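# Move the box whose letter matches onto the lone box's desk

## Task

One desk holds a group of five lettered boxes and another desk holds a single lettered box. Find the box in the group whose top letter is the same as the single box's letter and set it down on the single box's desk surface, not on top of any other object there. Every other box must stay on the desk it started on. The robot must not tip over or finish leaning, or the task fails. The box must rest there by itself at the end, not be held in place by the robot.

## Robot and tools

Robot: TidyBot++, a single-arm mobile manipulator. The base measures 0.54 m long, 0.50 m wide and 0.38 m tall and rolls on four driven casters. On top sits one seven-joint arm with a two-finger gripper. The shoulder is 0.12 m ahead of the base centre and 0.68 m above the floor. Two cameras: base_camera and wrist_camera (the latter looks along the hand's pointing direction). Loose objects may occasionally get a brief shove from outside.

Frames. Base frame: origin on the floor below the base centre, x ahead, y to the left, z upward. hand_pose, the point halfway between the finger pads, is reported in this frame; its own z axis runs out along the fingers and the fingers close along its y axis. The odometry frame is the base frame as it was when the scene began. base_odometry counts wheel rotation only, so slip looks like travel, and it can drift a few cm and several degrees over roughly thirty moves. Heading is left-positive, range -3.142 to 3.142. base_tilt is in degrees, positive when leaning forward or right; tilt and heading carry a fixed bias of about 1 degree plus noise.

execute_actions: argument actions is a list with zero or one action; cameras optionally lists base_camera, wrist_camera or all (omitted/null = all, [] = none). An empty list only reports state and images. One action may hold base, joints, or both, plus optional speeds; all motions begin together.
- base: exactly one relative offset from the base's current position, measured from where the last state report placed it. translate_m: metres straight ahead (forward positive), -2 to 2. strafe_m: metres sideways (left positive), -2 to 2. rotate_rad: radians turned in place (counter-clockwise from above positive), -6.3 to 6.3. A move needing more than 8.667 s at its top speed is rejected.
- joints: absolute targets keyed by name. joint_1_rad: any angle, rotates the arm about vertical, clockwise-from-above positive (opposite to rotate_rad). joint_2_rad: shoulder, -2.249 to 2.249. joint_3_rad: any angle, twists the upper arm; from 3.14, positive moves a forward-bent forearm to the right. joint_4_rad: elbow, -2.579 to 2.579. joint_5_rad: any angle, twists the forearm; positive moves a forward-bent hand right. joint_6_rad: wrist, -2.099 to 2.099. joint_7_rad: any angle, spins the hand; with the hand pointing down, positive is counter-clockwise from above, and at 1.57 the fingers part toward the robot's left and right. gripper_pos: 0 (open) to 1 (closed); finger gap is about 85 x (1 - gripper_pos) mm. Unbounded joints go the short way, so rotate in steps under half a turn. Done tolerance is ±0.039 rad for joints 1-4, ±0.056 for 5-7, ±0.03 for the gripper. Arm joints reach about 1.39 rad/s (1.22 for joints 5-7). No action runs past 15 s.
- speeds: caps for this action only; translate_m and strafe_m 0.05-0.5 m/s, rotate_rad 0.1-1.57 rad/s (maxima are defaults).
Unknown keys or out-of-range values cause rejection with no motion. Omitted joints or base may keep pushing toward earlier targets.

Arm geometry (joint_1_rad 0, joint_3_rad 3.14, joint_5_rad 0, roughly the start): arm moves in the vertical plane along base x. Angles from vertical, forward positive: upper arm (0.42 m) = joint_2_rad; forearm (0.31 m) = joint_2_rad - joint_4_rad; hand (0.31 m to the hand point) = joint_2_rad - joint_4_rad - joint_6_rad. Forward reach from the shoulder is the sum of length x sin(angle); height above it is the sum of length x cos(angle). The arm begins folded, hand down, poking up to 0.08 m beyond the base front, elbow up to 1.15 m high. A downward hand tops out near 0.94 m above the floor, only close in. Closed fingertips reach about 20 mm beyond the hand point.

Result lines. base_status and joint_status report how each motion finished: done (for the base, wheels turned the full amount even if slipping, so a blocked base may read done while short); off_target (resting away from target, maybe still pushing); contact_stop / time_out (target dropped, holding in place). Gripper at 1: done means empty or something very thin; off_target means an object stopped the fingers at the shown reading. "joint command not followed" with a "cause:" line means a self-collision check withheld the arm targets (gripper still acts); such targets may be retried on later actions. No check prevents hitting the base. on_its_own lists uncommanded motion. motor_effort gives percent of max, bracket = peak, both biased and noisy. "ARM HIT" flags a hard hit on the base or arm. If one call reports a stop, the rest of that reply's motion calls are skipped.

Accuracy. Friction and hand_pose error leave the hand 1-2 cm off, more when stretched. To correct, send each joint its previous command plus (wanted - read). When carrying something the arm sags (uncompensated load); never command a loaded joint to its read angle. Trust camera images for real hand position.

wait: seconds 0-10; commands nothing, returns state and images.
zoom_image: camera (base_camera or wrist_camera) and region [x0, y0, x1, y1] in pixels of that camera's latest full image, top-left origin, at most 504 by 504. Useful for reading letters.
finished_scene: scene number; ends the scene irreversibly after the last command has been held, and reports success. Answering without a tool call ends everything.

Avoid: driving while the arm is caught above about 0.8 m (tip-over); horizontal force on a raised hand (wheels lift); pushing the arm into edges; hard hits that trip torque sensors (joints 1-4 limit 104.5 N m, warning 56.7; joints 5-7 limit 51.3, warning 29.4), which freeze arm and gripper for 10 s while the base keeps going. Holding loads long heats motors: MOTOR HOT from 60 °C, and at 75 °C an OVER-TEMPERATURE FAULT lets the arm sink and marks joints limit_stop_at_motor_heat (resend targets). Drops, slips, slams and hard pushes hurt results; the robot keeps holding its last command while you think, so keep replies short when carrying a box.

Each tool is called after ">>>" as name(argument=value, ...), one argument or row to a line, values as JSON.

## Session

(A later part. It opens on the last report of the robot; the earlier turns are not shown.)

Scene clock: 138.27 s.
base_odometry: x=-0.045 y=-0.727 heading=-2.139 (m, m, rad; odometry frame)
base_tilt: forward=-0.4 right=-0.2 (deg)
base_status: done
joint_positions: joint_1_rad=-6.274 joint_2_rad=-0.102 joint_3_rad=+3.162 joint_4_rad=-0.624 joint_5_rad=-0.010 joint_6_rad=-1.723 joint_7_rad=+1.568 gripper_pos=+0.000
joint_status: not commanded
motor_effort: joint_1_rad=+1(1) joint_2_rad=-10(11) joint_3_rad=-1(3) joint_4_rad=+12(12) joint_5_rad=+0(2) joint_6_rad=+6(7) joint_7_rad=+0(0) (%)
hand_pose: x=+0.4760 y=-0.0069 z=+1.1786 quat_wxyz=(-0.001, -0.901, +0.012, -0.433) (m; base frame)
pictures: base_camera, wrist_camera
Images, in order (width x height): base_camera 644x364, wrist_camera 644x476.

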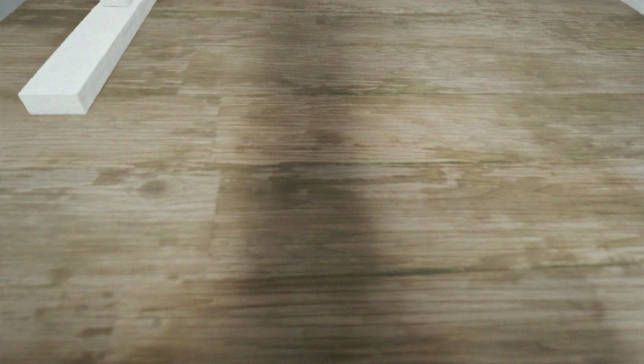

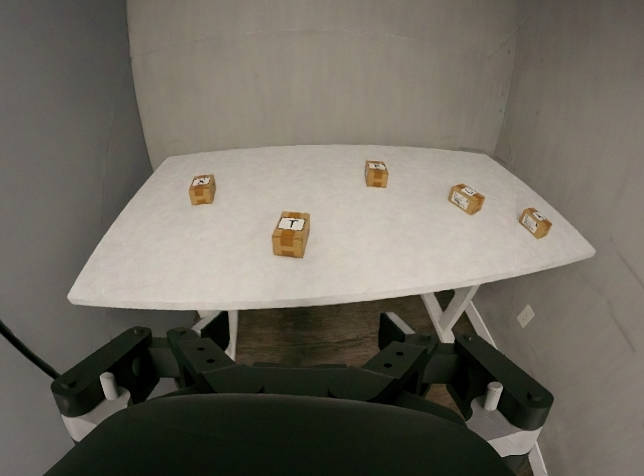

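>>> execute_actions(
  actions=[
    {"base":{"strafe_m":0.22},"joints":{"joint_1_rad":-0.15}},
  ],
)

>>> execute_actions(
  actions=[
    {"base":{"translate_m":0.3}},
  ],
)

Scene clock: 147.20 s.
base_odometry: x=+0.140 y=-0.846 heading=-2.139 (m, m, rad; odometry frame)
base_tilt: forward=-0.4 right=-0.2 (deg)
base_status: done
joint_positions: joint_1_rad=-6.422 joint_2_rad=-0.102 joint_3_rad=+3.162 joint_4_rad=-0.624 joint_5_rad=-0.010 joint_6_rad=-1.724 joint_7_rad=+1.568 gripper_pos=+0.000
joint_status: all done
motor_effort: joint_1_rad=+0(2) joint_2_rad=-10(11) joint_3_rad=-1(2) joint_4_rad=+12(13) joint_5_rad=+0(1) joint_6_rad=+6(6) joint_7_rad=-1(0) (%)
hand_pose: x=+0.4731 y=+0.0458 z=+1.1786 quat_wxyz=(+0.031, -0.900, -0.055, -0.432) (m; base frame)
pictures: base_camera, wrist_camera
Images, in order (width x height): base_camera 644x364, wrist_camera 644x476.

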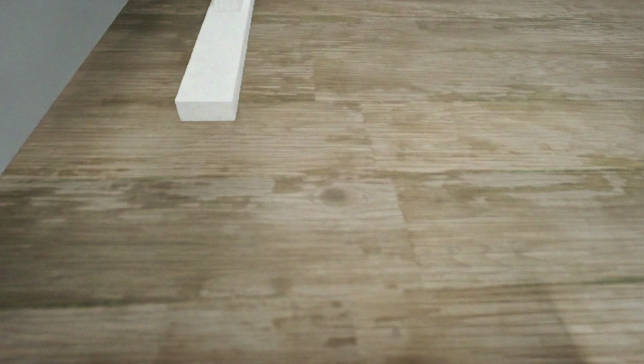

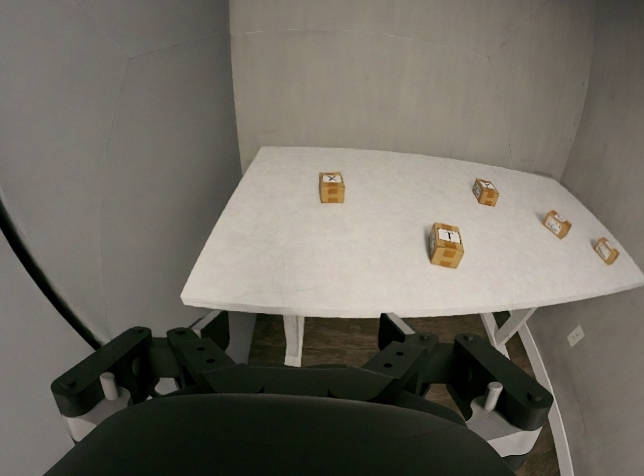

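Scene clock: 149.10 s.
base_odometry: x=-0.021 y=-1.099 heading=-2.138 (m, m, rad; odometry frame)
base_tilt: forward=-0.4 right=-0.2 (deg)
base_status: done
joint_positions: joint_1_rad=-6.422 joint_2_rad=-0.093 joint_3_rad=+3.162 joint_4_rad=-0.621 joint_5_rad=-0.010 joint_6_rad=-1.725 joint_7_rad=+1.568 gripper_pos=+0.000
joint_status: not commanded
motor_effort: joint_1_rad=+0(0) joint_2_rad=-9(14) joint_3_rad=-1(0) joint_4_rad=+12(13) joint_5_rad=-1(1) joint_6_rad=+6(7) joint_7_rad=+0(0) (%)
hand_pose: x=+0.4773 y=+0.0463 z=+1.1759 quat_wxyz=(+0.031, -0.901, -0.055, -0.429) (m; base frame)
pictures: base_camera, wrist_camera
Images, in order (width x height): base_camera 644x364, wrist_camera 644x476.

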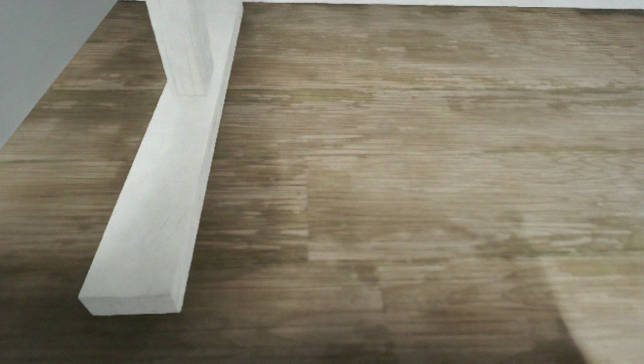

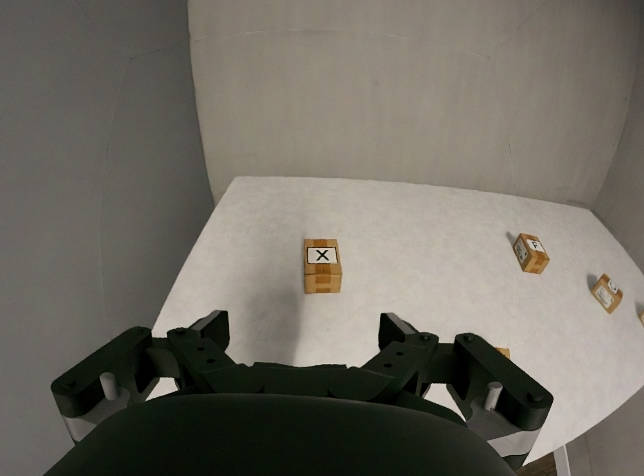

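>>> execute_actions(
  actions=[
    {"joints":{"joint_2_rad":0.34,"joint_4_rad":-0.58,"joint_6_rad":-1.47}},
  ],
  cameras=["wrist_camera"],
)

Scene clock: 167.50 s.
base_odometry: x=-0.021 y=-1.099 heading=-2.138 (m, m, rad; odometry frame)
base_tilt: forward=-0.4 right=-0.2 (deg)
base_status: not commanded
joint_positions: joint_1_rad=-6.422 joint_2_rad=+0.347 joint_3_rad=+3.162 joint_4_rad=-0.601 joint_5_rad=-0.010 joint_6_rad=-1.495 joint_7_rad=+1.568 gripper_pos=+0.000
joint_status: all done
motor_effort: joint_1_rad=+0(0) joint_2_rad=-31(36) joint_3_rad=-1(1) joint_4_rad=+17(18) joint_5_rad=-1(1) joint_6_rad=+5(6) joint_7_rad=-1(0) (%)
hand_pose: x=+0.7125 y=+0.0784 z=+1.0222 quat_wxyz=(+0.023, -0.938, -0.057, -0.341) (m; base frame)
pictures: wrist_camera
Images, in order (width x height): wrist_camera 644x476.

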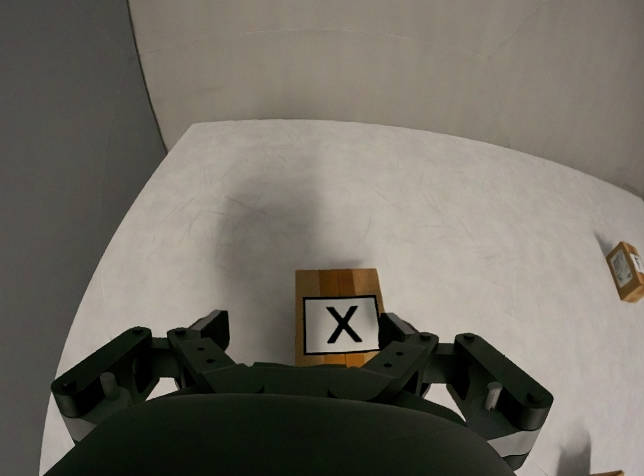

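>>> execute_actions(
  actions=[
    {"base":{"strafe_m":-0.024}},
  ],
  cameras=["wrist_camera"],
)

Scene clock: 177.40 s.
base_odometry: x=-0.042 y=-1.086 heading=-2.138 (m, m, rad; odometry frame)
base_tilt: forward=-0.4 right=-0.2 (deg)
base_status: done
joint_positions: joint_1_rad=-6.427 joint_2_rad=+0.347 joint_3_rad=+3.162 joint_4_rad=-0.601 joint_5_rad=-0.010 joint_6_rad=-1.495 joint_7_rad=+1.568 gripper_pos=+0.000
joint_status: not commanded
motor_effort: joint_1_rad=+0(3) joint_2_rad=-31(32) joint_3_rad=-1(2) joint_4_rad=+16(17) joint_5_rad=-1(1) joint_6_rad=+5(5) joint_7_rad=+0(0) (%)
hand_pose: x=+0.7121 y=+0.0812 z=+1.0224 quat_wxyz=(+0.023, -0.938, -0.060, -0.341) (m; base frame)
pictures: wrist_camera
Images, in order (width x height): wrist_camera 644x476.

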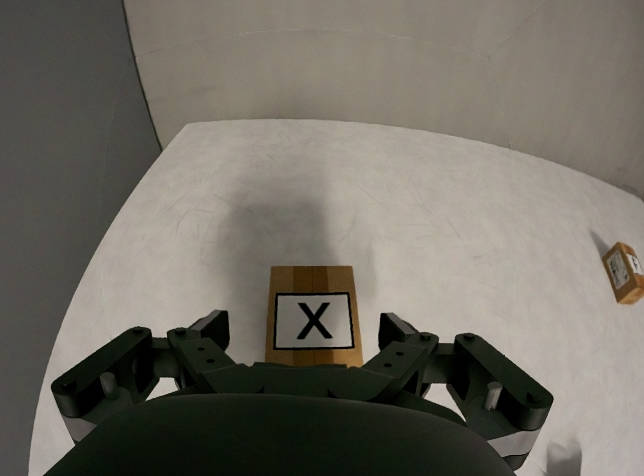

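>>> execute_actions(
  actions=[
    {"joints":{"joint_2_rad":0.39,"joint_4_rad":-0.69,"joint_6_rad":-1.33}},
  ],
  cameras=["wrist_camera"],
)

Scene clock: 181.37 s.
base_odometry: x=-0.042 y=-1.086 heading=-2.138 (m, m, rad; odometry frame)
base_tilt: forward=-0.4 right=-0.2 (deg)
base_status: not commanded
joint_positions: joint_1_rad=-6.427 joint_2_rad=+0.385 joint_3_rad=+3.162 joint_4_rad=-0.670 joint_5_rad=-0.010 joint_6_rad=-1.354 joint_7_rad=+1.568 gripper_pos=+0.000
joint_status: all done
motor_effort: joint_1_rad=+0(0) joint_2_rad=-33(36) joint_3_rad=-1(1) joint_4_rad=+17(19) joint_5_rad=-2(1) joint_6_rad=+6(6) joint_7_rad=-1(0) (%)
hand_pose: x=+0.7531 y=+0.0865 z=+0.9951 quat_wxyz=(+0.024, -0.932, -0.059, -0.357) (m; base frame)
pictures: wrist_camera
Images, in order (width x height): wrist_camera 644x476.

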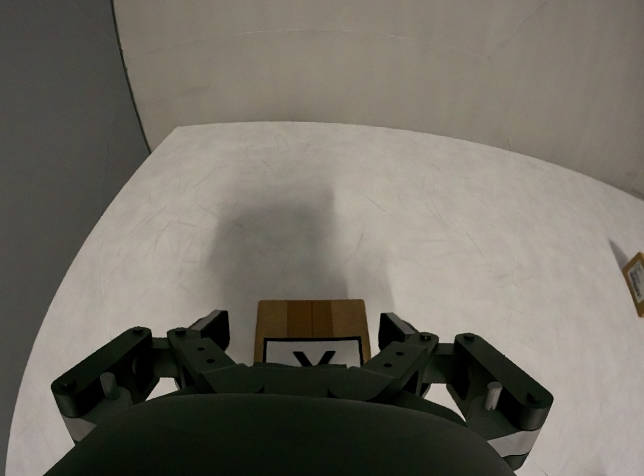

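>>> execute_actions(
  actions=[
    {"joints":{"joint_2_rad":0.328,"joint_4_rad":-0.90,"joint_6_rad":-1.17}},
  ],
  cameras=["wrist_camera"],
)

Scene clock: 194.37 s.
base_odometry: x=-0.042 y=-1.086 heading=-2.138 (m, m, rad; odometry frame)
base_tilt: forward=-0.4 right=-0.2 (deg)
base_status: not commanded
joint_positions: joint_1_rad=-6.427 joint_2_rad=+0.324 joint_3_rad=+3.162 joint_4_rad=-0.862 joint_5_rad=-0.010 joint_6_rad=-1.187 joint_7_rad=+1.568 gripper_pos=+0.000
joint_status: all done
motor_effort: joint_1_rad=+0(1) joint_2_rad=-28(33) joint_3_rad=-1(2) joint_4_rad=+15(17) joint_5_rad=-1(3) joint_6_rad=+4(4) joint_7_rad=-1(2) (%)
hand_pose: x=+0.7553 y=+0.0859 z=+0.9749 quat_wxyz=(+0.026, -0.925, -0.058, -0.374) (m; base frame)
pictures: wrist_camera
Images, in order (width x height): wrist_camera 644x476.

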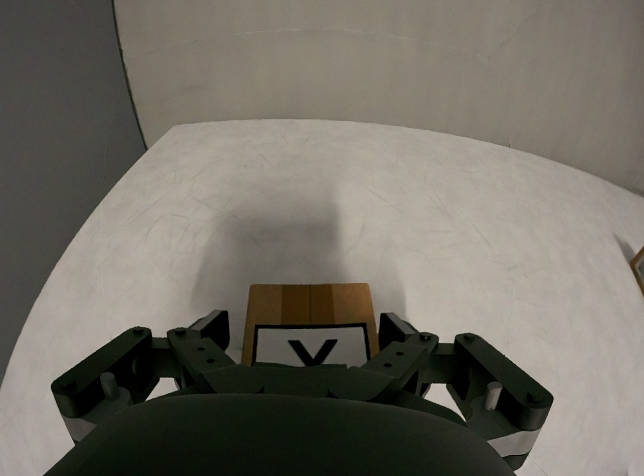

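>>> execute_actions(
  actions=[
    {"joints":{"joint_4_rad":-0.945}},
  ],
  cameras=["wrist_camera"],
)

Scene clock: 201.83 s.
base_odometry: x=-0.042 y=-1.086 heading=-2.138 (m, m, rad; odometry frame)
base_tilt: forward=-0.4 right=-0.2 (deg)
base_status: not commanded
joint_positions: joint_1_rad=-6.427 joint_2_rad=+0.310 joint_3_rad=+3.162 joint_4_rad=-0.888 joint_5_rad=-0.010 joint_6_rad=-1.168 joint_7_rad=+1.568 gripper_pos=+0.000
joint_status: joint_4_rad off_target (ended at -0.888, target -0.945)
motor_effort: joint_1_rad=+0(0) joint_2_rad=-25(29) joint_3_rad=-2(1) joint_4_rad=+13(16) joint_5_rad=-1(2) joint_6_rad=+1(4) joint_7_rad=-1(1) (%)
hand_pose: x=+0.7525 y=+0.0854 z=+0.9748 quat_wxyz=(+0.026, -0.924, -0.057, -0.377) (m; base frame)
pictures: wrist_camera
Images, in order (width x height): wrist_camera 644x476.

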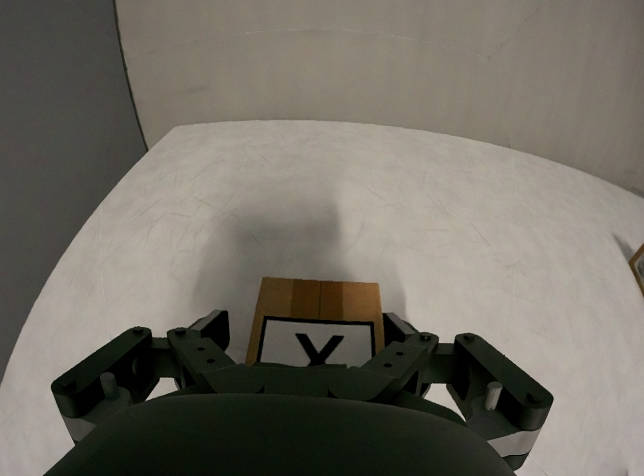

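>>> execute_actions(
  actions=[
    {"joints":{"joint_4_rad":-0.85}},
  ],
  cameras=["wrist_camera"],
)

>>> zoom_image(
  camera="wrist_camera",
  region=[180, 260, 440, 400],
)

Scene clock: 206.63 s.
base_odometry: x=-0.042 y=-1.086 heading=-2.138 (m, m, rad; odometry frame)
base_tilt: forward=-0.4 right=-0.2 (deg)
base_status: not commanded
joint_positions: joint_1_rad=-6.427 joint_2_rad=+0.317 joint_3_rad=+3.162 joint_4_rad=-0.872 joint_5_rad=-0.010 joint_6_rad=-1.168 joint_7_rad=+1.568 gripper_pos=+0.000
joint_status: all done
motor_effort: joint_1_rad=+0(0) joint_2_rad=-32(33) joint_3_rad=-1(2) joint_4_rad=+18(19) joint_5_rad=-1(1) joint_6_rad=+5(6) joint_7_rad=+0(1) (%)
hand_pose: x=+0.7562 y=+0.0859 z=+0.9784 quat_wxyz=(+0.026, -0.922, -0.057, -0.381) (m; base frame)
pictures: wrist_camera
Images, in order (width x height): wrist_camera 644x476.

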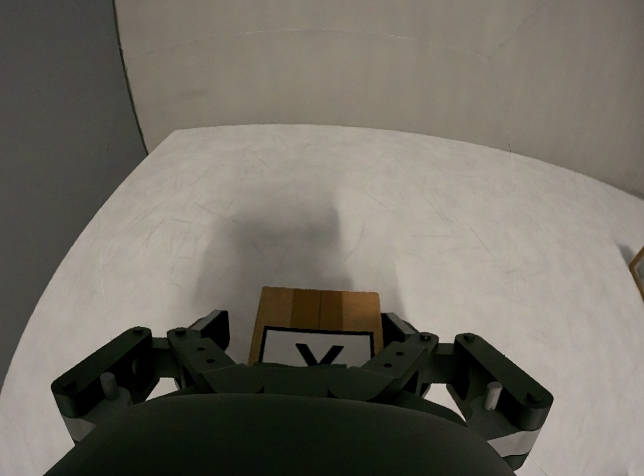

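Region (180, 260, 440, 400) of wrist_camera's 644x476 image, scaled by 1.938; it fills the top 271 rows of this view, and the rest is white.

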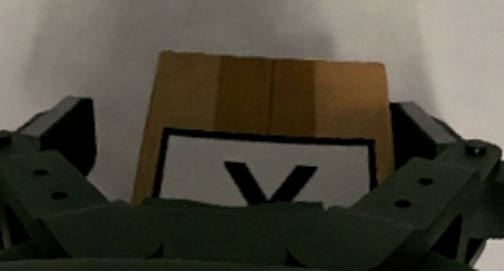

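>>> execute_actions(
  actions=[
    {"joints":{"gripper_pos":1.0}},
  ],
  cameras=["wrist_camera"],
)

Scene clock: 210.33 s.
base_odometry: x=-0.042 y=-1.086 heading=-2.138 (m, m, rad; odometry frame)
base_tilt: forward=-0.4 right=-0.2 (deg)
base_status: not commanded
joint_positions: joint_1_rad=-6.427 joint_2_rad=+0.322 joint_3_rad=+3.162 joint_4_rad=-0.860 joint_5_rad=-0.010 joint_6_rad=-1.168 joint_7_rad=+1.568 gripper_pos=+0.345
joint_status: gripper_pos off_target (ended at +0.345, target +1.000)
motor_effort: joint_1_rad=+0(1) joint_2_rad=-31(35) joint_3_rad=-1(2) joint_4_rad=+18(19) joint_5_rad=-1(0) joint_6_rad=+5(6) joint_7_rad=+0(1) (%)
hand_pose: x=+0.7588 y=+0.0863 z=+0.9817 quat_wxyz=(+0.027, -0.921, -0.057, -0.385) (m; base frame)
pictures: wrist_camera
Images, in order (width x height): wrist_camera 644x476.

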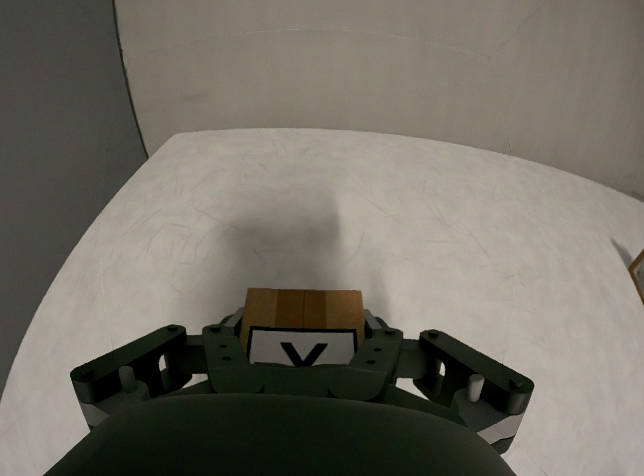

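>>> execute_actions(
  actions=[
    {"joints":{"joint_2_rad":0.2,"joint_4_rad":-0.7,"joint_6_rad":-1.35}},
  ],
  cameras=["wrist_camera"],
)

Scene clock: 216.57 s.
base_odometry: x=-0.042 y=-1.086 heading=-2.138 (m, m, rad; odometry frame)
base_tilt: forward=-0.4 right=-0.2 (deg)
base_status: not commanded
joint_positions: joint_1_rad=-6.427 joint_2_rad=+0.198 joint_3_rad=+3.162 joint_4_rad=-0.718 joint_5_rad=-0.010 joint_6_rad=-1.328 joint_7_rad=+1.568 gripper_pos=+0.345
joint_status: all done
motor_effort: joint_1_rad=+0(0) joint_2_rad=-27(37) joint_3_rad=-1(1) joint_4_rad=+17(21) joint_5_rad=-1(0) joint_6_rad=+6(7) joint_7_rad=+0(0) (%)
hand_pose: x=+0.6898 y=+0.0772 z=+1.0917 quat_wxyz=(+0.031, -0.899, -0.056, -0.433) (m; base frame)
pictures: wrist_camera
Images, in order (width x height): wrist_camera 644x476.

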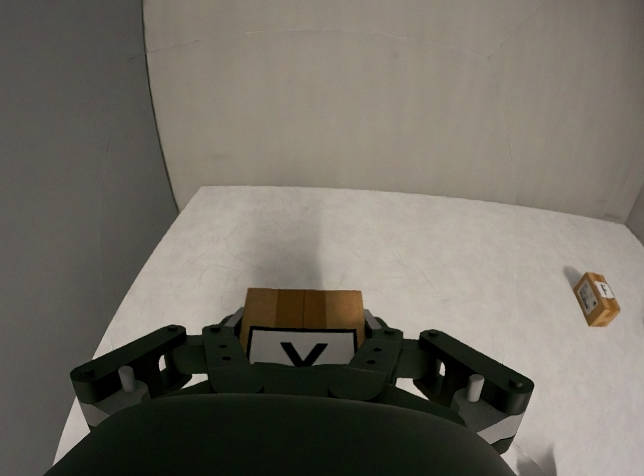

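>>> execute_actions(
  actions=[
    {"base":{"translate_m":-0.4},"joints":{"joint_1_rad":0.0,"joint_2_rad":-0.3,"joint_4_rad":-1.25,"joint_6_rad":-1.35}},
  ],
  cameras=[],
)

>>> execute_actions(
  actions=[
    {"base":{"strafe_m":-0.4}},
  ],
  cameras=[],
)

>>> execute_actions(
  actions=[
    {"base":{"translate_m":-1.75}},
  ],
)

Scene clock: 223.43 s.
base_odometry: x=+0.173 y=-0.748 heading=-2.138 (m, m, rad; odometry frame)
base_tilt: forward=-0.4 right=-0.2 (deg)
base_status: done
joint_positions: joint_1_rad=-6.298 joint_2_rad=-0.309 joint_3_rad=+3.162 joint_4_rad=-1.229 joint_5_rad=-0.010 joint_6_rad=-1.331 joint_7_rad=+1.568 gripper_pos=+0.345
joint_status: all done
motor_effort: joint_1_rad=+1(1) joint_2_rad=-7(31) joint_3_rad=-1(2) joint_4_rad=+17(18) joint_5_rad=+0(1) joint_6_rad=+6(7) joint_7_rad=-1(1) (%)
hand_pose: x=+0.4836 y=+0.0003 z=+1.0775 quat_wxyz=(+0.007, -0.902, +0.004, -0.431) (m; base frame)
pictures: none
No camera images: the call's "cameras" was empty. Leave "cameras" out to get every camera's image.

Scene clock: 225.60 s.
base_odometry: x=-0.164 y=-0.533 heading=-2.138 (m, m, rad; odometry frame)
base_tilt: forward=-0.4 right=-0.2 (deg)
base_status: done
joint_positions: joint_1_rad=-6.294 joint_2_rad=-0.309 joint_3_rad=+3.162 joint_4_rad=-1.229 joint_5_rad=-0.010 joint_6_rad=-1.331 joint_7_rad=+1.568 gripper_pos=+0.345
joint_status: not commanded
motor_effort: joint_1_rad=+0(2) joint_2_rad=-7(8) joint_3_rad=-1(3) joint_4_rad=+17(18) joint_5_rad=+0(1) joint_6_rad=+7(7) joint_7_rad=-1(0) (%)
hand_pose: x=+0.4836 y=-0.0013 z=+1.0771 quat_wxyz=(+0.006, -0.903, +0.006, -0.430) (m; base frame)
pictures: none
No camera images: the call's "cameras" was empty. Leave "cameras" out to get every camera's image.

Scene clock: 230.47 s.
base_odometry: x=+0.776 y=+0.943 heading=-2.138 (m, m, rad; odometry frame)
base_tilt: forward=-0.4 right=-0.2 (deg)
base_status: done
joint_positions: joint_1_rad=-6.294 joint_2_rad=-0.300 joint_3_rad=+3.162 joint_4_rad=-1.232 joint_5_rad=-0.010 joint_6_rad=-1.332 joint_7_rad=+1.568 gripper_pos=+0.345
joint_status: not commanded
motor_effort: joint_1_rad=+0(0) joint_2_rad=-7(11) joint_3_rad=-1(2) joint_4_rad=+17(18) joint_5_rad=-1(2) joint_6_rad=+7(7) joint_7_rad=+0(0) (%)
hand_pose: x=+0.4865 y=-0.0012 z=+1.0723 quat_wxyz=(+0.006, -0.905, +0.006, -0.425) (m; base frame)
pictures: base_camera, wrist_camera
Images, in order (width x height): base_camera 644x364, wrist_camera 644x476.

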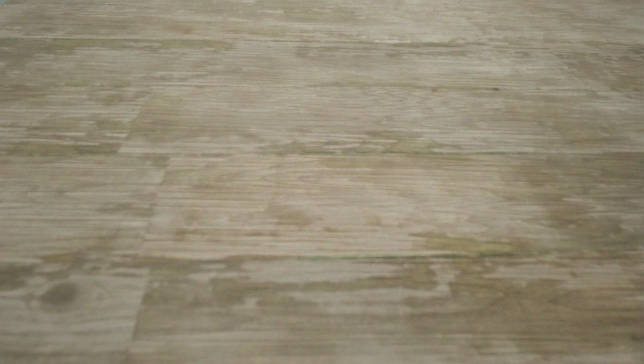

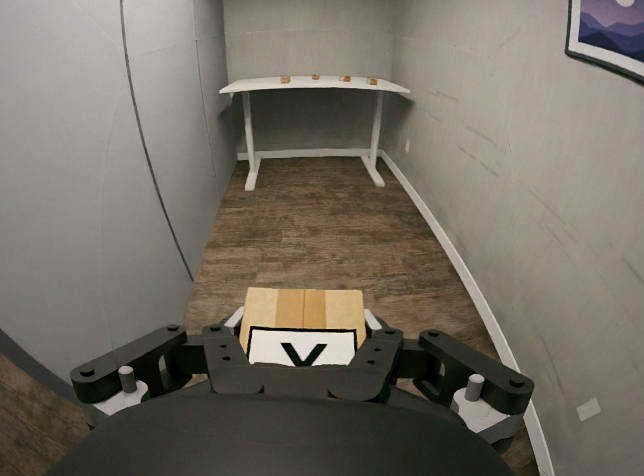

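>>> execute_actions(
  actions=[
    {"base":{"rotate_rad":1.57},"speeds":{"rotate_rad":1.0}},
  ],
)

Scene clock: 237.67 s.
base_odometry: x=+0.776 y=+0.943 heading=-0.569 (m, m, rad; odometry frame)
base_tilt: forward=-0.4 right=-0.2 (deg)
base_status: done
joint_positions: joint_1_rad=-6.293 joint_2_rad=-0.300 joint_3_rad=+3.162 joint_4_rad=-1.232 joint_5_rad=-0.010 joint_6_rad=-1.332 joint_7_rad=+1.568 gripper_pos=+0.345
joint_status: not commanded
motor_effort: joint_1_rad=+0(1) joint_2_rad=-7(9) joint_3_rad=-1(3) joint_4_rad=+17(18) joint_5_rad=-1(2) joint_6_rad=+6(6) joint_7_rad=-1(0) (%)
hand_pose: x=+0.4865 y=-0.0017 z=+1.0723 quat_wxyz=(+0.006, -0.905, +0.006, -0.425) (m; base frame)
pictures: base_camera, wrist_camera
Images, in order (width x height): base_camera 644x364, wrist_camera 644x476.

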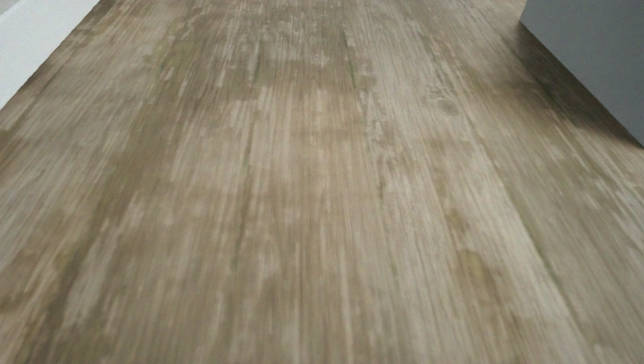

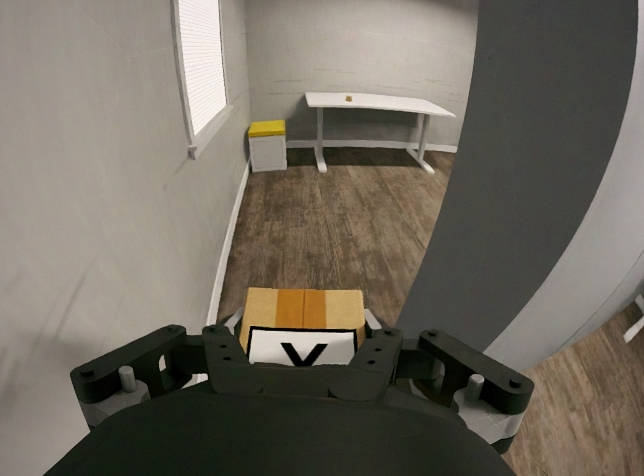

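>>> execute_actions(
  actions=[
    {"base":{"translate_m":2.0}},
  ],
  cameras=[],
)

>>> execute_actions(
  actions=[
    {"joints":{"joint_1_rad":1.9}},
  ],
)

Scene clock: 248.43 s.
base_odometry: x=+2.463 y=-0.133 heading=-0.568 (m, m, rad; odometry frame)
base_tilt: forward=-0.4 right=-0.2 (deg)
base_status: done
joint_positions: joint_1_rad=-6.293 joint_2_rad=-0.296 joint_3_rad=+3.162 joint_4_rad=-1.234 joint_5_rad=-0.010 joint_6_rad=-1.333 joint_7_rad=+1.568 gripper_pos=+0.345
joint_status: not commanded
motor_effort: joint_1_rad=+0(0) joint_2_rad=-8(11) joint_3_rad=+0(0) joint_4_rad=+17(18) joint_5_rad=-1(1) joint_6_rad=+7(7) joint_7_rad=+0(1) (%)
hand_pose: x=+0.4881 y=-0.0017 z=+1.0697 quat_wxyz=(+0.006, -0.907, +0.006, -0.422) (m; base frame)
pictures: none
No camera images: the call's "cameras" was empty. Leave "cameras" out to get every camera's image.

Scene clock: 251.47 s.
base_odometry: x=+2.463 y=-0.133 heading=-0.568 (m, m, rad; odometry frame)
base_tilt: forward=-0.4 right=-0.2 (deg)
base_status: not commanded
joint_positions: joint_1_rad=-4.395 joint_2_rad=-0.296 joint_3_rad=+3.162 joint_4_rad=-1.234 joint_5_rad=-0.010 joint_6_rad=-1.333 joint_7_rad=+1.568 gripper_pos=+0.345
joint_status: all done
motor_effort: joint_1_rad=+0(0) joint_2_rad=-8(9) joint_3_rad=-1(0) joint_4_rad=+18(18) joint_5_rad=+0(1) joint_6_rad=+6(6) joint_7_rad=+0(0) (%)
hand_pose: x=-0.0009 y=-0.3491 z=+1.0697 quat_wxyz=(-0.339, -0.523, +0.740, -0.251) (m; base frame)
pictures: base_camera, wrist_camera
Images, in order (width x height): base_camera 644x364, wrist_camera 644x476.

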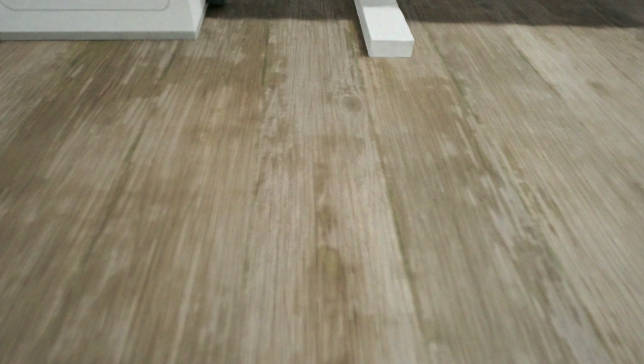

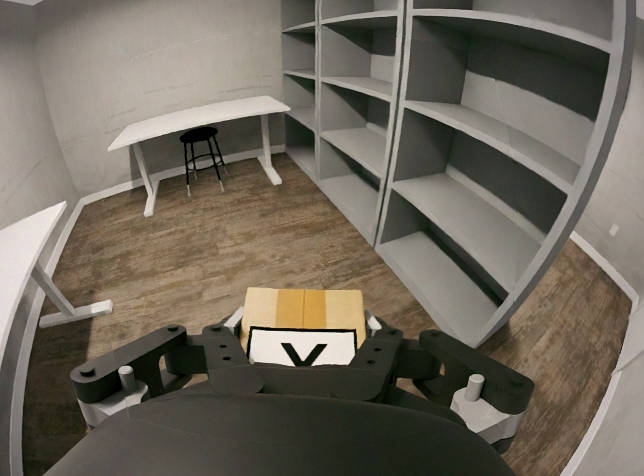

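>>> execute_actions(
  actions=[
    {"base":{"strafe_m":-0.62},"joints":{"joint_1_rad":0.0}},
  ],
)

Scene clock: 259.47 s.
base_odometry: x=+2.129 y=-0.656 heading=-0.568 (m, m, rad; odometry frame)
base_tilt: forward=-0.4 right=-0.2 (deg)
base_status: done
joint_positions: joint_1_rad=-6.271 joint_2_rad=-0.294 joint_3_rad=+3.162 joint_4_rad=-1.234 joint_5_rad=-0.010 joint_6_rad=-1.334 joint_7_rad=+1.568 gripper_pos=+0.345
joint_status: all done
motor_effort: joint_1_rad=+0(0) joint_2_rad=-8(12) joint_3_rad=-1(1) joint_4_rad=+17(18) joint_5_rad=+0(1) joint_6_rad=+7(8) joint_7_rad=-1(0) (%)
hand_pose: x=+0.4885 y=-0.0096 z=+1.0688 quat_wxyz=(+0.002, -0.907, +0.016, -0.421) (m; base frame)
pictures: base_camera, wrist_camera
Images, in order (width x height): base_camera 644x364, wrist_camera 644x476.

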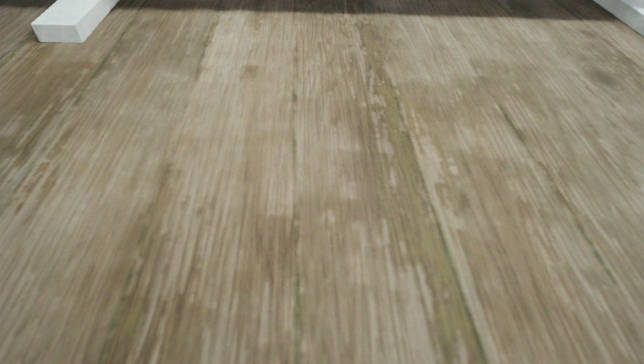

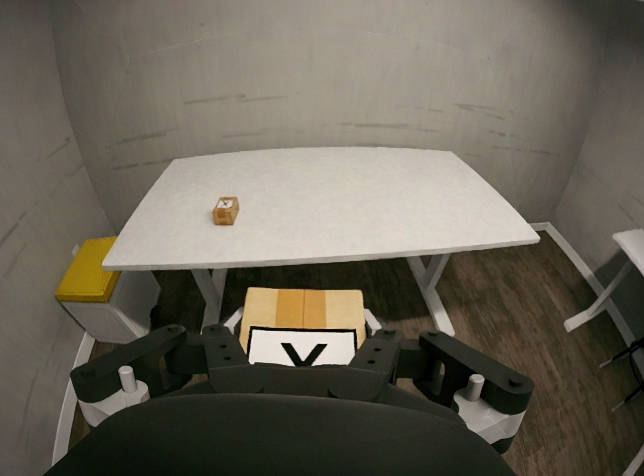

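>>> execute_actions(
  actions=[
    {"base":{"translate_m":0.5}},
  ],
)

>>> execute_actions(
  actions=[
    {"joints":{"joint_2_rad":0.01,"joint_4_rad":-1.74,"joint_6_rad":-0.60}},
  ],
)

Scene clock: 267.33 s.
base_odometry: x=+2.551 y=-0.925 heading=-0.568 (m, m, rad; odometry frame)
base_tilt: forward=-0.4 right=-0.2 (deg)
base_status: done
joint_positions: joint_1_rad=-6.271 joint_2_rad=-0.289 joint_3_rad=+3.162 joint_4_rad=-1.235 joint_5_rad=-0.010 joint_6_rad=-1.334 joint_7_rad=+1.568 gripper_pos=+0.345
joint_status: not commanded
motor_effort: joint_1_rad=+0(0) joint_2_rad=-8(13) joint_3_rad=-1(0) joint_4_rad=+17(18) joint_5_rad=-1(1) joint_6_rad=+7(7) joint_7_rad=+0(0) (%)
hand_pose: x=+0.4904 y=-0.0096 z=+1.0662 quat_wxyz=(+0.002, -0.909, +0.016, -0.417) (m; base frame)
pictures: base_camera, wrist_camera
Images, in order (width x height): base_camera 644x364, wrist_camera 644x476.

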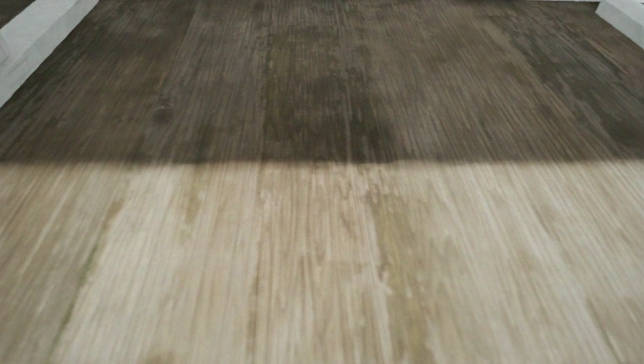

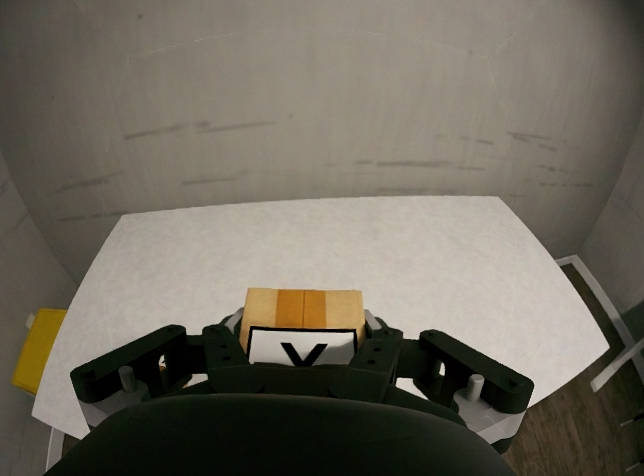

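Scene clock: 269.03 s.
base_odometry: x=+2.551 y=-0.925 heading=-0.568 (m, m, rad; odometry frame)
base_tilt: forward=-0.4 right=-0.2 (deg)
base_status: not commanded
joint_positions: joint_1_rad=-6.271 joint_2_rad=+0.015 joint_3_rad=+3.162 joint_4_rad=-1.728 joint_5_rad=-0.010 joint_6_rad=-0.628 joint_7_rad=+1.568 gripper_pos=+0.345
joint_status: all done
motor_effort: joint_1_rad=+0(0) joint_2_rad=-22(25) joint_3_rad=-1(1) joint_4_rad=+20(22) joint_5_rad=+0(1) joint_6_rad=+6(6) joint_7_rad=-1(0) (%)
hand_pose: x=+0.6520 y=-0.0141 z=+0.8255 quat_wxyz=(-0.001, -0.926, +0.019, -0.376) (m; base frame)
pictures: base_camera, wrist_camera
Images, in order (width x height): base_camera 644x364, wrist_camera 644x476.

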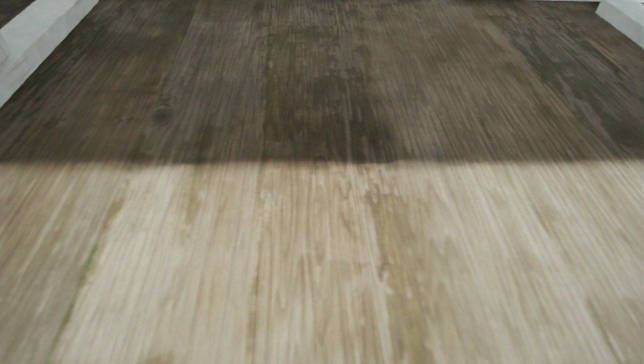

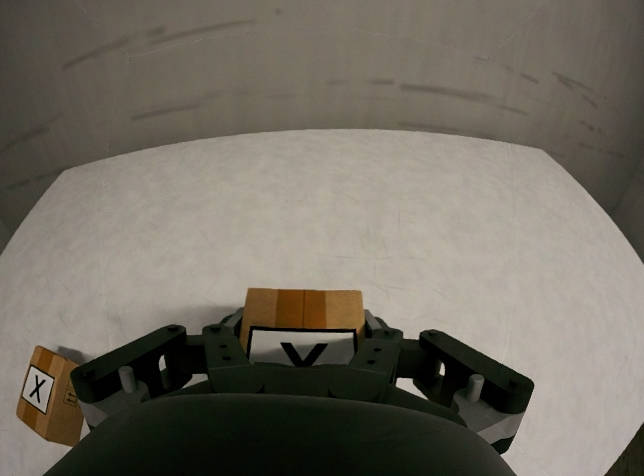

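>>> execute_actions(
  actions=[
    {"joints":{"joint_2_rad":0.03,"joint_4_rad":-1.85,"joint_6_rad":-0.47}},
  ],
  cameras=["wrist_camera"],
)

Scene clock: 275.57 s.
base_odometry: x=+2.551 y=-0.925 heading=-0.568 (m, m, rad; odometry frame)
base_tilt: forward=-0.4 right=-0.2 (deg)
base_status: not commanded
joint_positions: joint_1_rad=-6.271 joint_2_rad=+0.024 joint_3_rad=+3.162 joint_4_rad=-1.837 joint_5_rad=-0.010 joint_6_rad=-0.500 joint_7_rad=+1.568 gripper_pos=+0.345
joint_status: all done
motor_effort: joint_1_rad=+0(0) joint_2_rad=-22(24) joint_3_rad=-1(1) joint_4_rad=+20(21) joint_5_rad=+0(0) joint_6_rad=+6(7) joint_7_rad=+0(0) (%)
hand_pose: x=+0.6494 y=-0.0143 z=+0.7914 quat_wxyz=(-0.002, -0.925, +0.019, -0.380) (m; base frame)
pictures: wrist_camera
Images, in order (width x height): wrist_camera 644x476.

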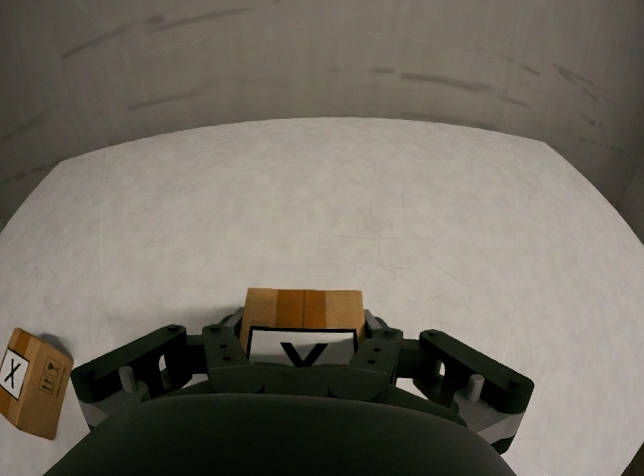

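>>> execute_actions(
  actions=[
    {"joints":{"joint_2_rad":0.05,"joint_4_rad":-1.905,"joint_6_rad":-0.385}},
  ],
  cameras=["wrist_camera"],
)

Scene clock: 280.67 s.
base_odometry: x=+2.551 y=-0.925 heading=-0.568 (m, m, rad; odometry frame)
base_tilt: forward=-0.4 right=-0.2 (deg)
base_status: not commanded
joint_positions: joint_1_rad=-6.271 joint_2_rad=+0.042 joint_3_rad=+3.162 joint_4_rad=-1.890 joint_5_rad=-0.010 joint_6_rad=-0.413 joint_7_rad=+1.568 gripper_pos=+0.345
joint_status: all done
motor_effort: joint_1_rad=+0(0) joint_2_rad=-23(23) joint_3_rad=-1(1) joint_4_rad=+19(20) joint_5_rad=+0(0) joint_6_rad=+6(7) joint_7_rad=-1(0) (%)
hand_pose: x=+0.6535 y=-0.0146 z=+0.7738 quat_wxyz=(-0.002, -0.921, +0.020, -0.388) (m; base frame)
pictures: wrist_camera
Images, in order (width x height): wrist_camera 644x476.

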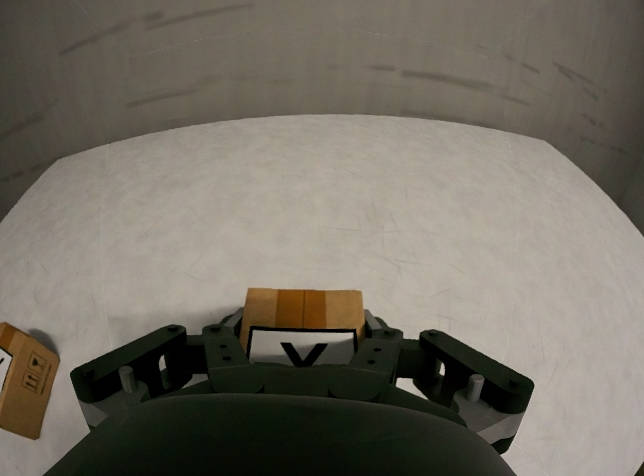

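>>> execute_actions(
  actions=[
    {"joints":{"joint_2_rad":0.07,"joint_4_rad":-1.94,"joint_6_rad":-0.33}},
  ],
  cameras=["wrist_camera"],
)

Scene clock: 283.83 s.
base_odometry: x=+2.551 y=-0.925 heading=-0.568 (m, m, rad; odometry frame)
base_tilt: forward=-0.4 right=-0.2 (deg)
base_status: not commanded
joint_positions: joint_1_rad=-6.271 joint_2_rad=+0.061 joint_3_rad=+3.162 joint_4_rad=-1.923 joint_5_rad=-0.010 joint_6_rad=-0.358 joint_7_rad=+1.568 gripper_pos=+0.345
joint_status: all done
motor_effort: joint_1_rad=+0(0) joint_2_rad=-23(23) joint_3_rad=-1(1) joint_4_rad=+19(20) joint_5_rad=-1(0) joint_6_rad=+7(7) joint_7_rad=+0(0) (%)
hand_pose: x=+0.6557 y=-0.0148 z=+0.7581 quat_wxyz=(-0.003, -0.921, +0.020, -0.389) (m; base frame)
pictures: wrist_camera
Images, in order (width x height): wrist_camera 644x476.

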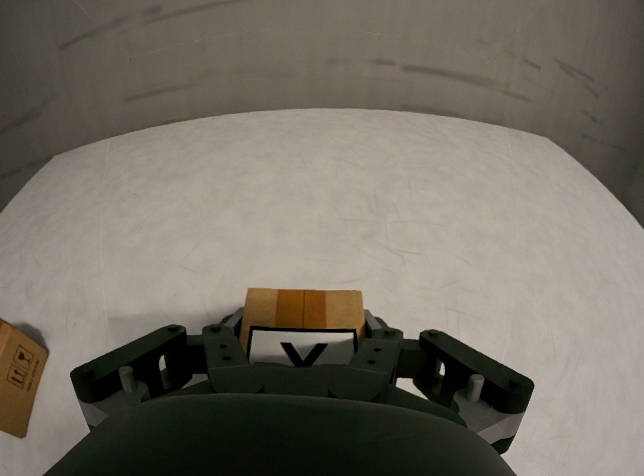

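>>> execute_actions(
  actions=[
    {"joints":{"joint_2_rad":0.09,"joint_4_rad":-1.975,"joint_6_rad":-0.275}},
  ],
  cameras=["wrist_camera"],
)

Scene clock: 286.23 s.
base_odometry: x=+2.551 y=-0.925 heading=-0.568 (m, m, rad; odometry frame)
base_tilt: forward=-0.4 right=-0.2 (deg)
base_status: not commanded
joint_positions: joint_1_rad=-6.271 joint_2_rad=+0.072 joint_3_rad=+3.162 joint_4_rad=-1.950 joint_5_rad=-0.010 joint_6_rad=-0.296 joint_7_rad=+1.568 gripper_pos=+0.345
joint_status: all done
motor_effort: joint_1_rad=+0(0) joint_2_rad=-20(25) joint_3_rad=-1(1) joint_4_rad=+17(20) joint_5_rad=+0(1) joint_6_rad=+5(7) joint_7_rad=-1(1) (%)
hand_pose: x=+0.6605 y=-0.0152 z=+0.7527 quat_wxyz=(-0.003, -0.916, +0.020, -0.400) (m; base frame)
pictures: wrist_camera
Images, in order (width x height): wrist_camera 644x476.

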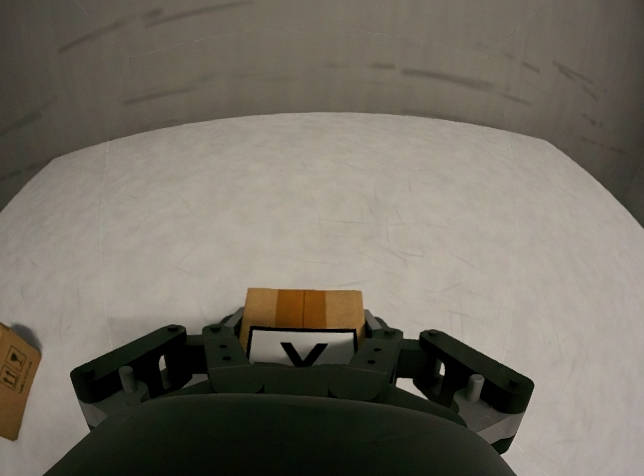

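Efforts dropped and descent stalled, which indicates contact with the desk. Releasing.

>>> execute_actions(
  actions=[
    {"joints":{"gripper_pos":0.0}},
  ],
  cameras=["wrist_camera"],
)

>>> execute_actions(
  actions=[
    {"joints":{"joint_2_rad":-0.05,"joint_4_rad":-1.85,"joint_6_rad":-0.5}},
  ],
  cameras=["wrist_camera"],
)

>>> execute_actions(
  actions=[
    {"joints":{"joint_2_rad":-0.3,"joint_4_rad":-1.4,"joint_6_rad":-1.3}},
  ],
  cameras=["wrist_camera"],
)

Scene clock: 290.67 s.
base_odometry: x=+2.551 y=-0.925 heading=-0.568 (m, m, rad; odometry frame)
base_tilt: forward=-0.4 right=-0.2 (deg)
base_status: not commanded
joint_positions: joint_1_rad=-6.271 joint_2_rad=+0.077 joint_3_rad=+3.162 joint_4_rad=-1.954 joint_5_rad=-0.010 joint_6_rad=-0.295 joint_7_rad=+1.568 gripper_pos=+0.000
joint_status: all done
motor_effort: joint_1_rad=+0(0) joint_2_rad=-22(23) joint_3_rad=-1(0) joint_4_rad=+18(18) joint_5_rad=-1(1) joint_6_rad=+6(6) joint_7_rad=+0(1) (%)
hand_pose: x=+0.6598 y=-0.0151 z=+0.7485 quat_wxyz=(-0.003, -0.918, +0.020, -0.397) (m; base frame)
pictures: wrist_camera
Images, in order (width x height): wrist_camera 644x476.

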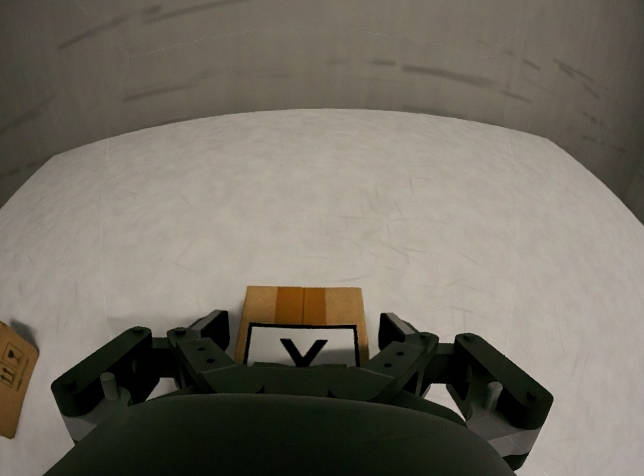

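Scene clock: 291.73 s.
base_odometry: x=+2.551 y=-0.925 heading=-0.568 (m, m, rad; odometry frame)
base_tilt: forward=-0.4 right=-0.2 (deg)
base_status: not commanded
joint_positions: joint_1_rad=-6.271 joint_2_rad=-0.051 joint_3_rad=+3.162 joint_4_rad=-1.865 joint_5_rad=-0.010 joint_6_rad=-0.474 joint_7_rad=+1.568 gripper_pos=+0.000
joint_status: all done
motor_effort: joint_1_rad=+0(0) joint_2_rad=-19(25) joint_3_rad=-1(1) joint_4_rad=+19(19) joint_5_rad=+0(0) joint_6_rad=+6(6) joint_7_rad=+0(0) (%)
hand_pose: x=+0.6374 y=-0.0142 z=+0.8215 quat_wxyz=(-0.002, -0.910, +0.019, -0.414) (m; base frame)
pictures: wrist_camera
Images, in order (width x height): wrist_camera 644x476.

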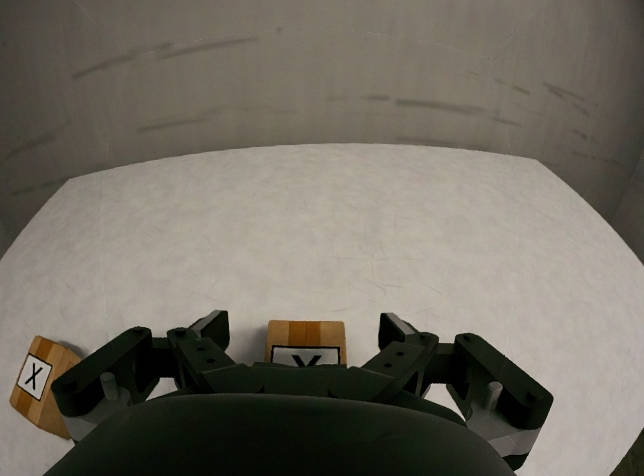

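Scene clock: 293.37 s.
base_odometry: x=+2.551 y=-0.925 heading=-0.568 (m, m, rad; odometry frame)
base_tilt: forward=-0.4 right=-0.2 (deg)
base_status: not commanded
joint_positions: joint_1_rad=-6.271 joint_2_rad=-0.298 joint_3_rad=+3.162 joint_4_rad=-1.419 joint_5_rad=-0.010 joint_6_rad=-1.277 joint_7_rad=+1.568 gripper_pos=+0.000
joint_status: all done
motor_effort: joint_1_rad=+0(0) joint_2_rad=-8(21) joint_3_rad=+0(1) joint_4_rad=+18(20) joint_5_rad=-1(1) joint_6_rad=+5(6) joint_7_rad=+0(0) (%)
hand_pose: x=+0.4893 y=-0.0092 z=+0.9917 quat_wxyz=(+0.003, -0.931, +0.017, -0.363) (m; base frame)
pictures: wrist_camera
Images, in order (width x height): wrist_camera 644x476.

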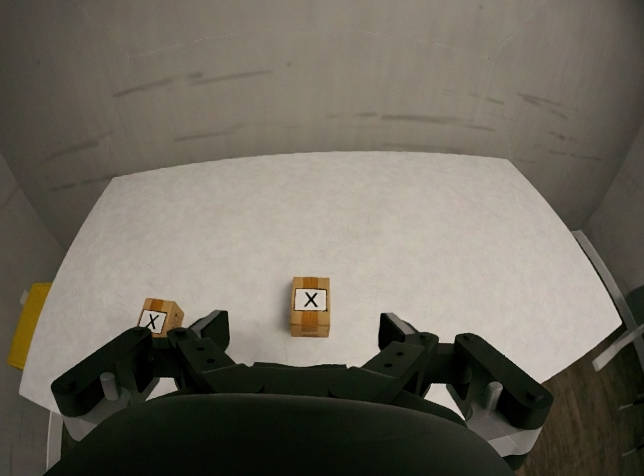

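Both X boxes are on the desk and the arm is clear.

>>> finished_scene(
  scene=1,
)

The scene is finished: the task was done.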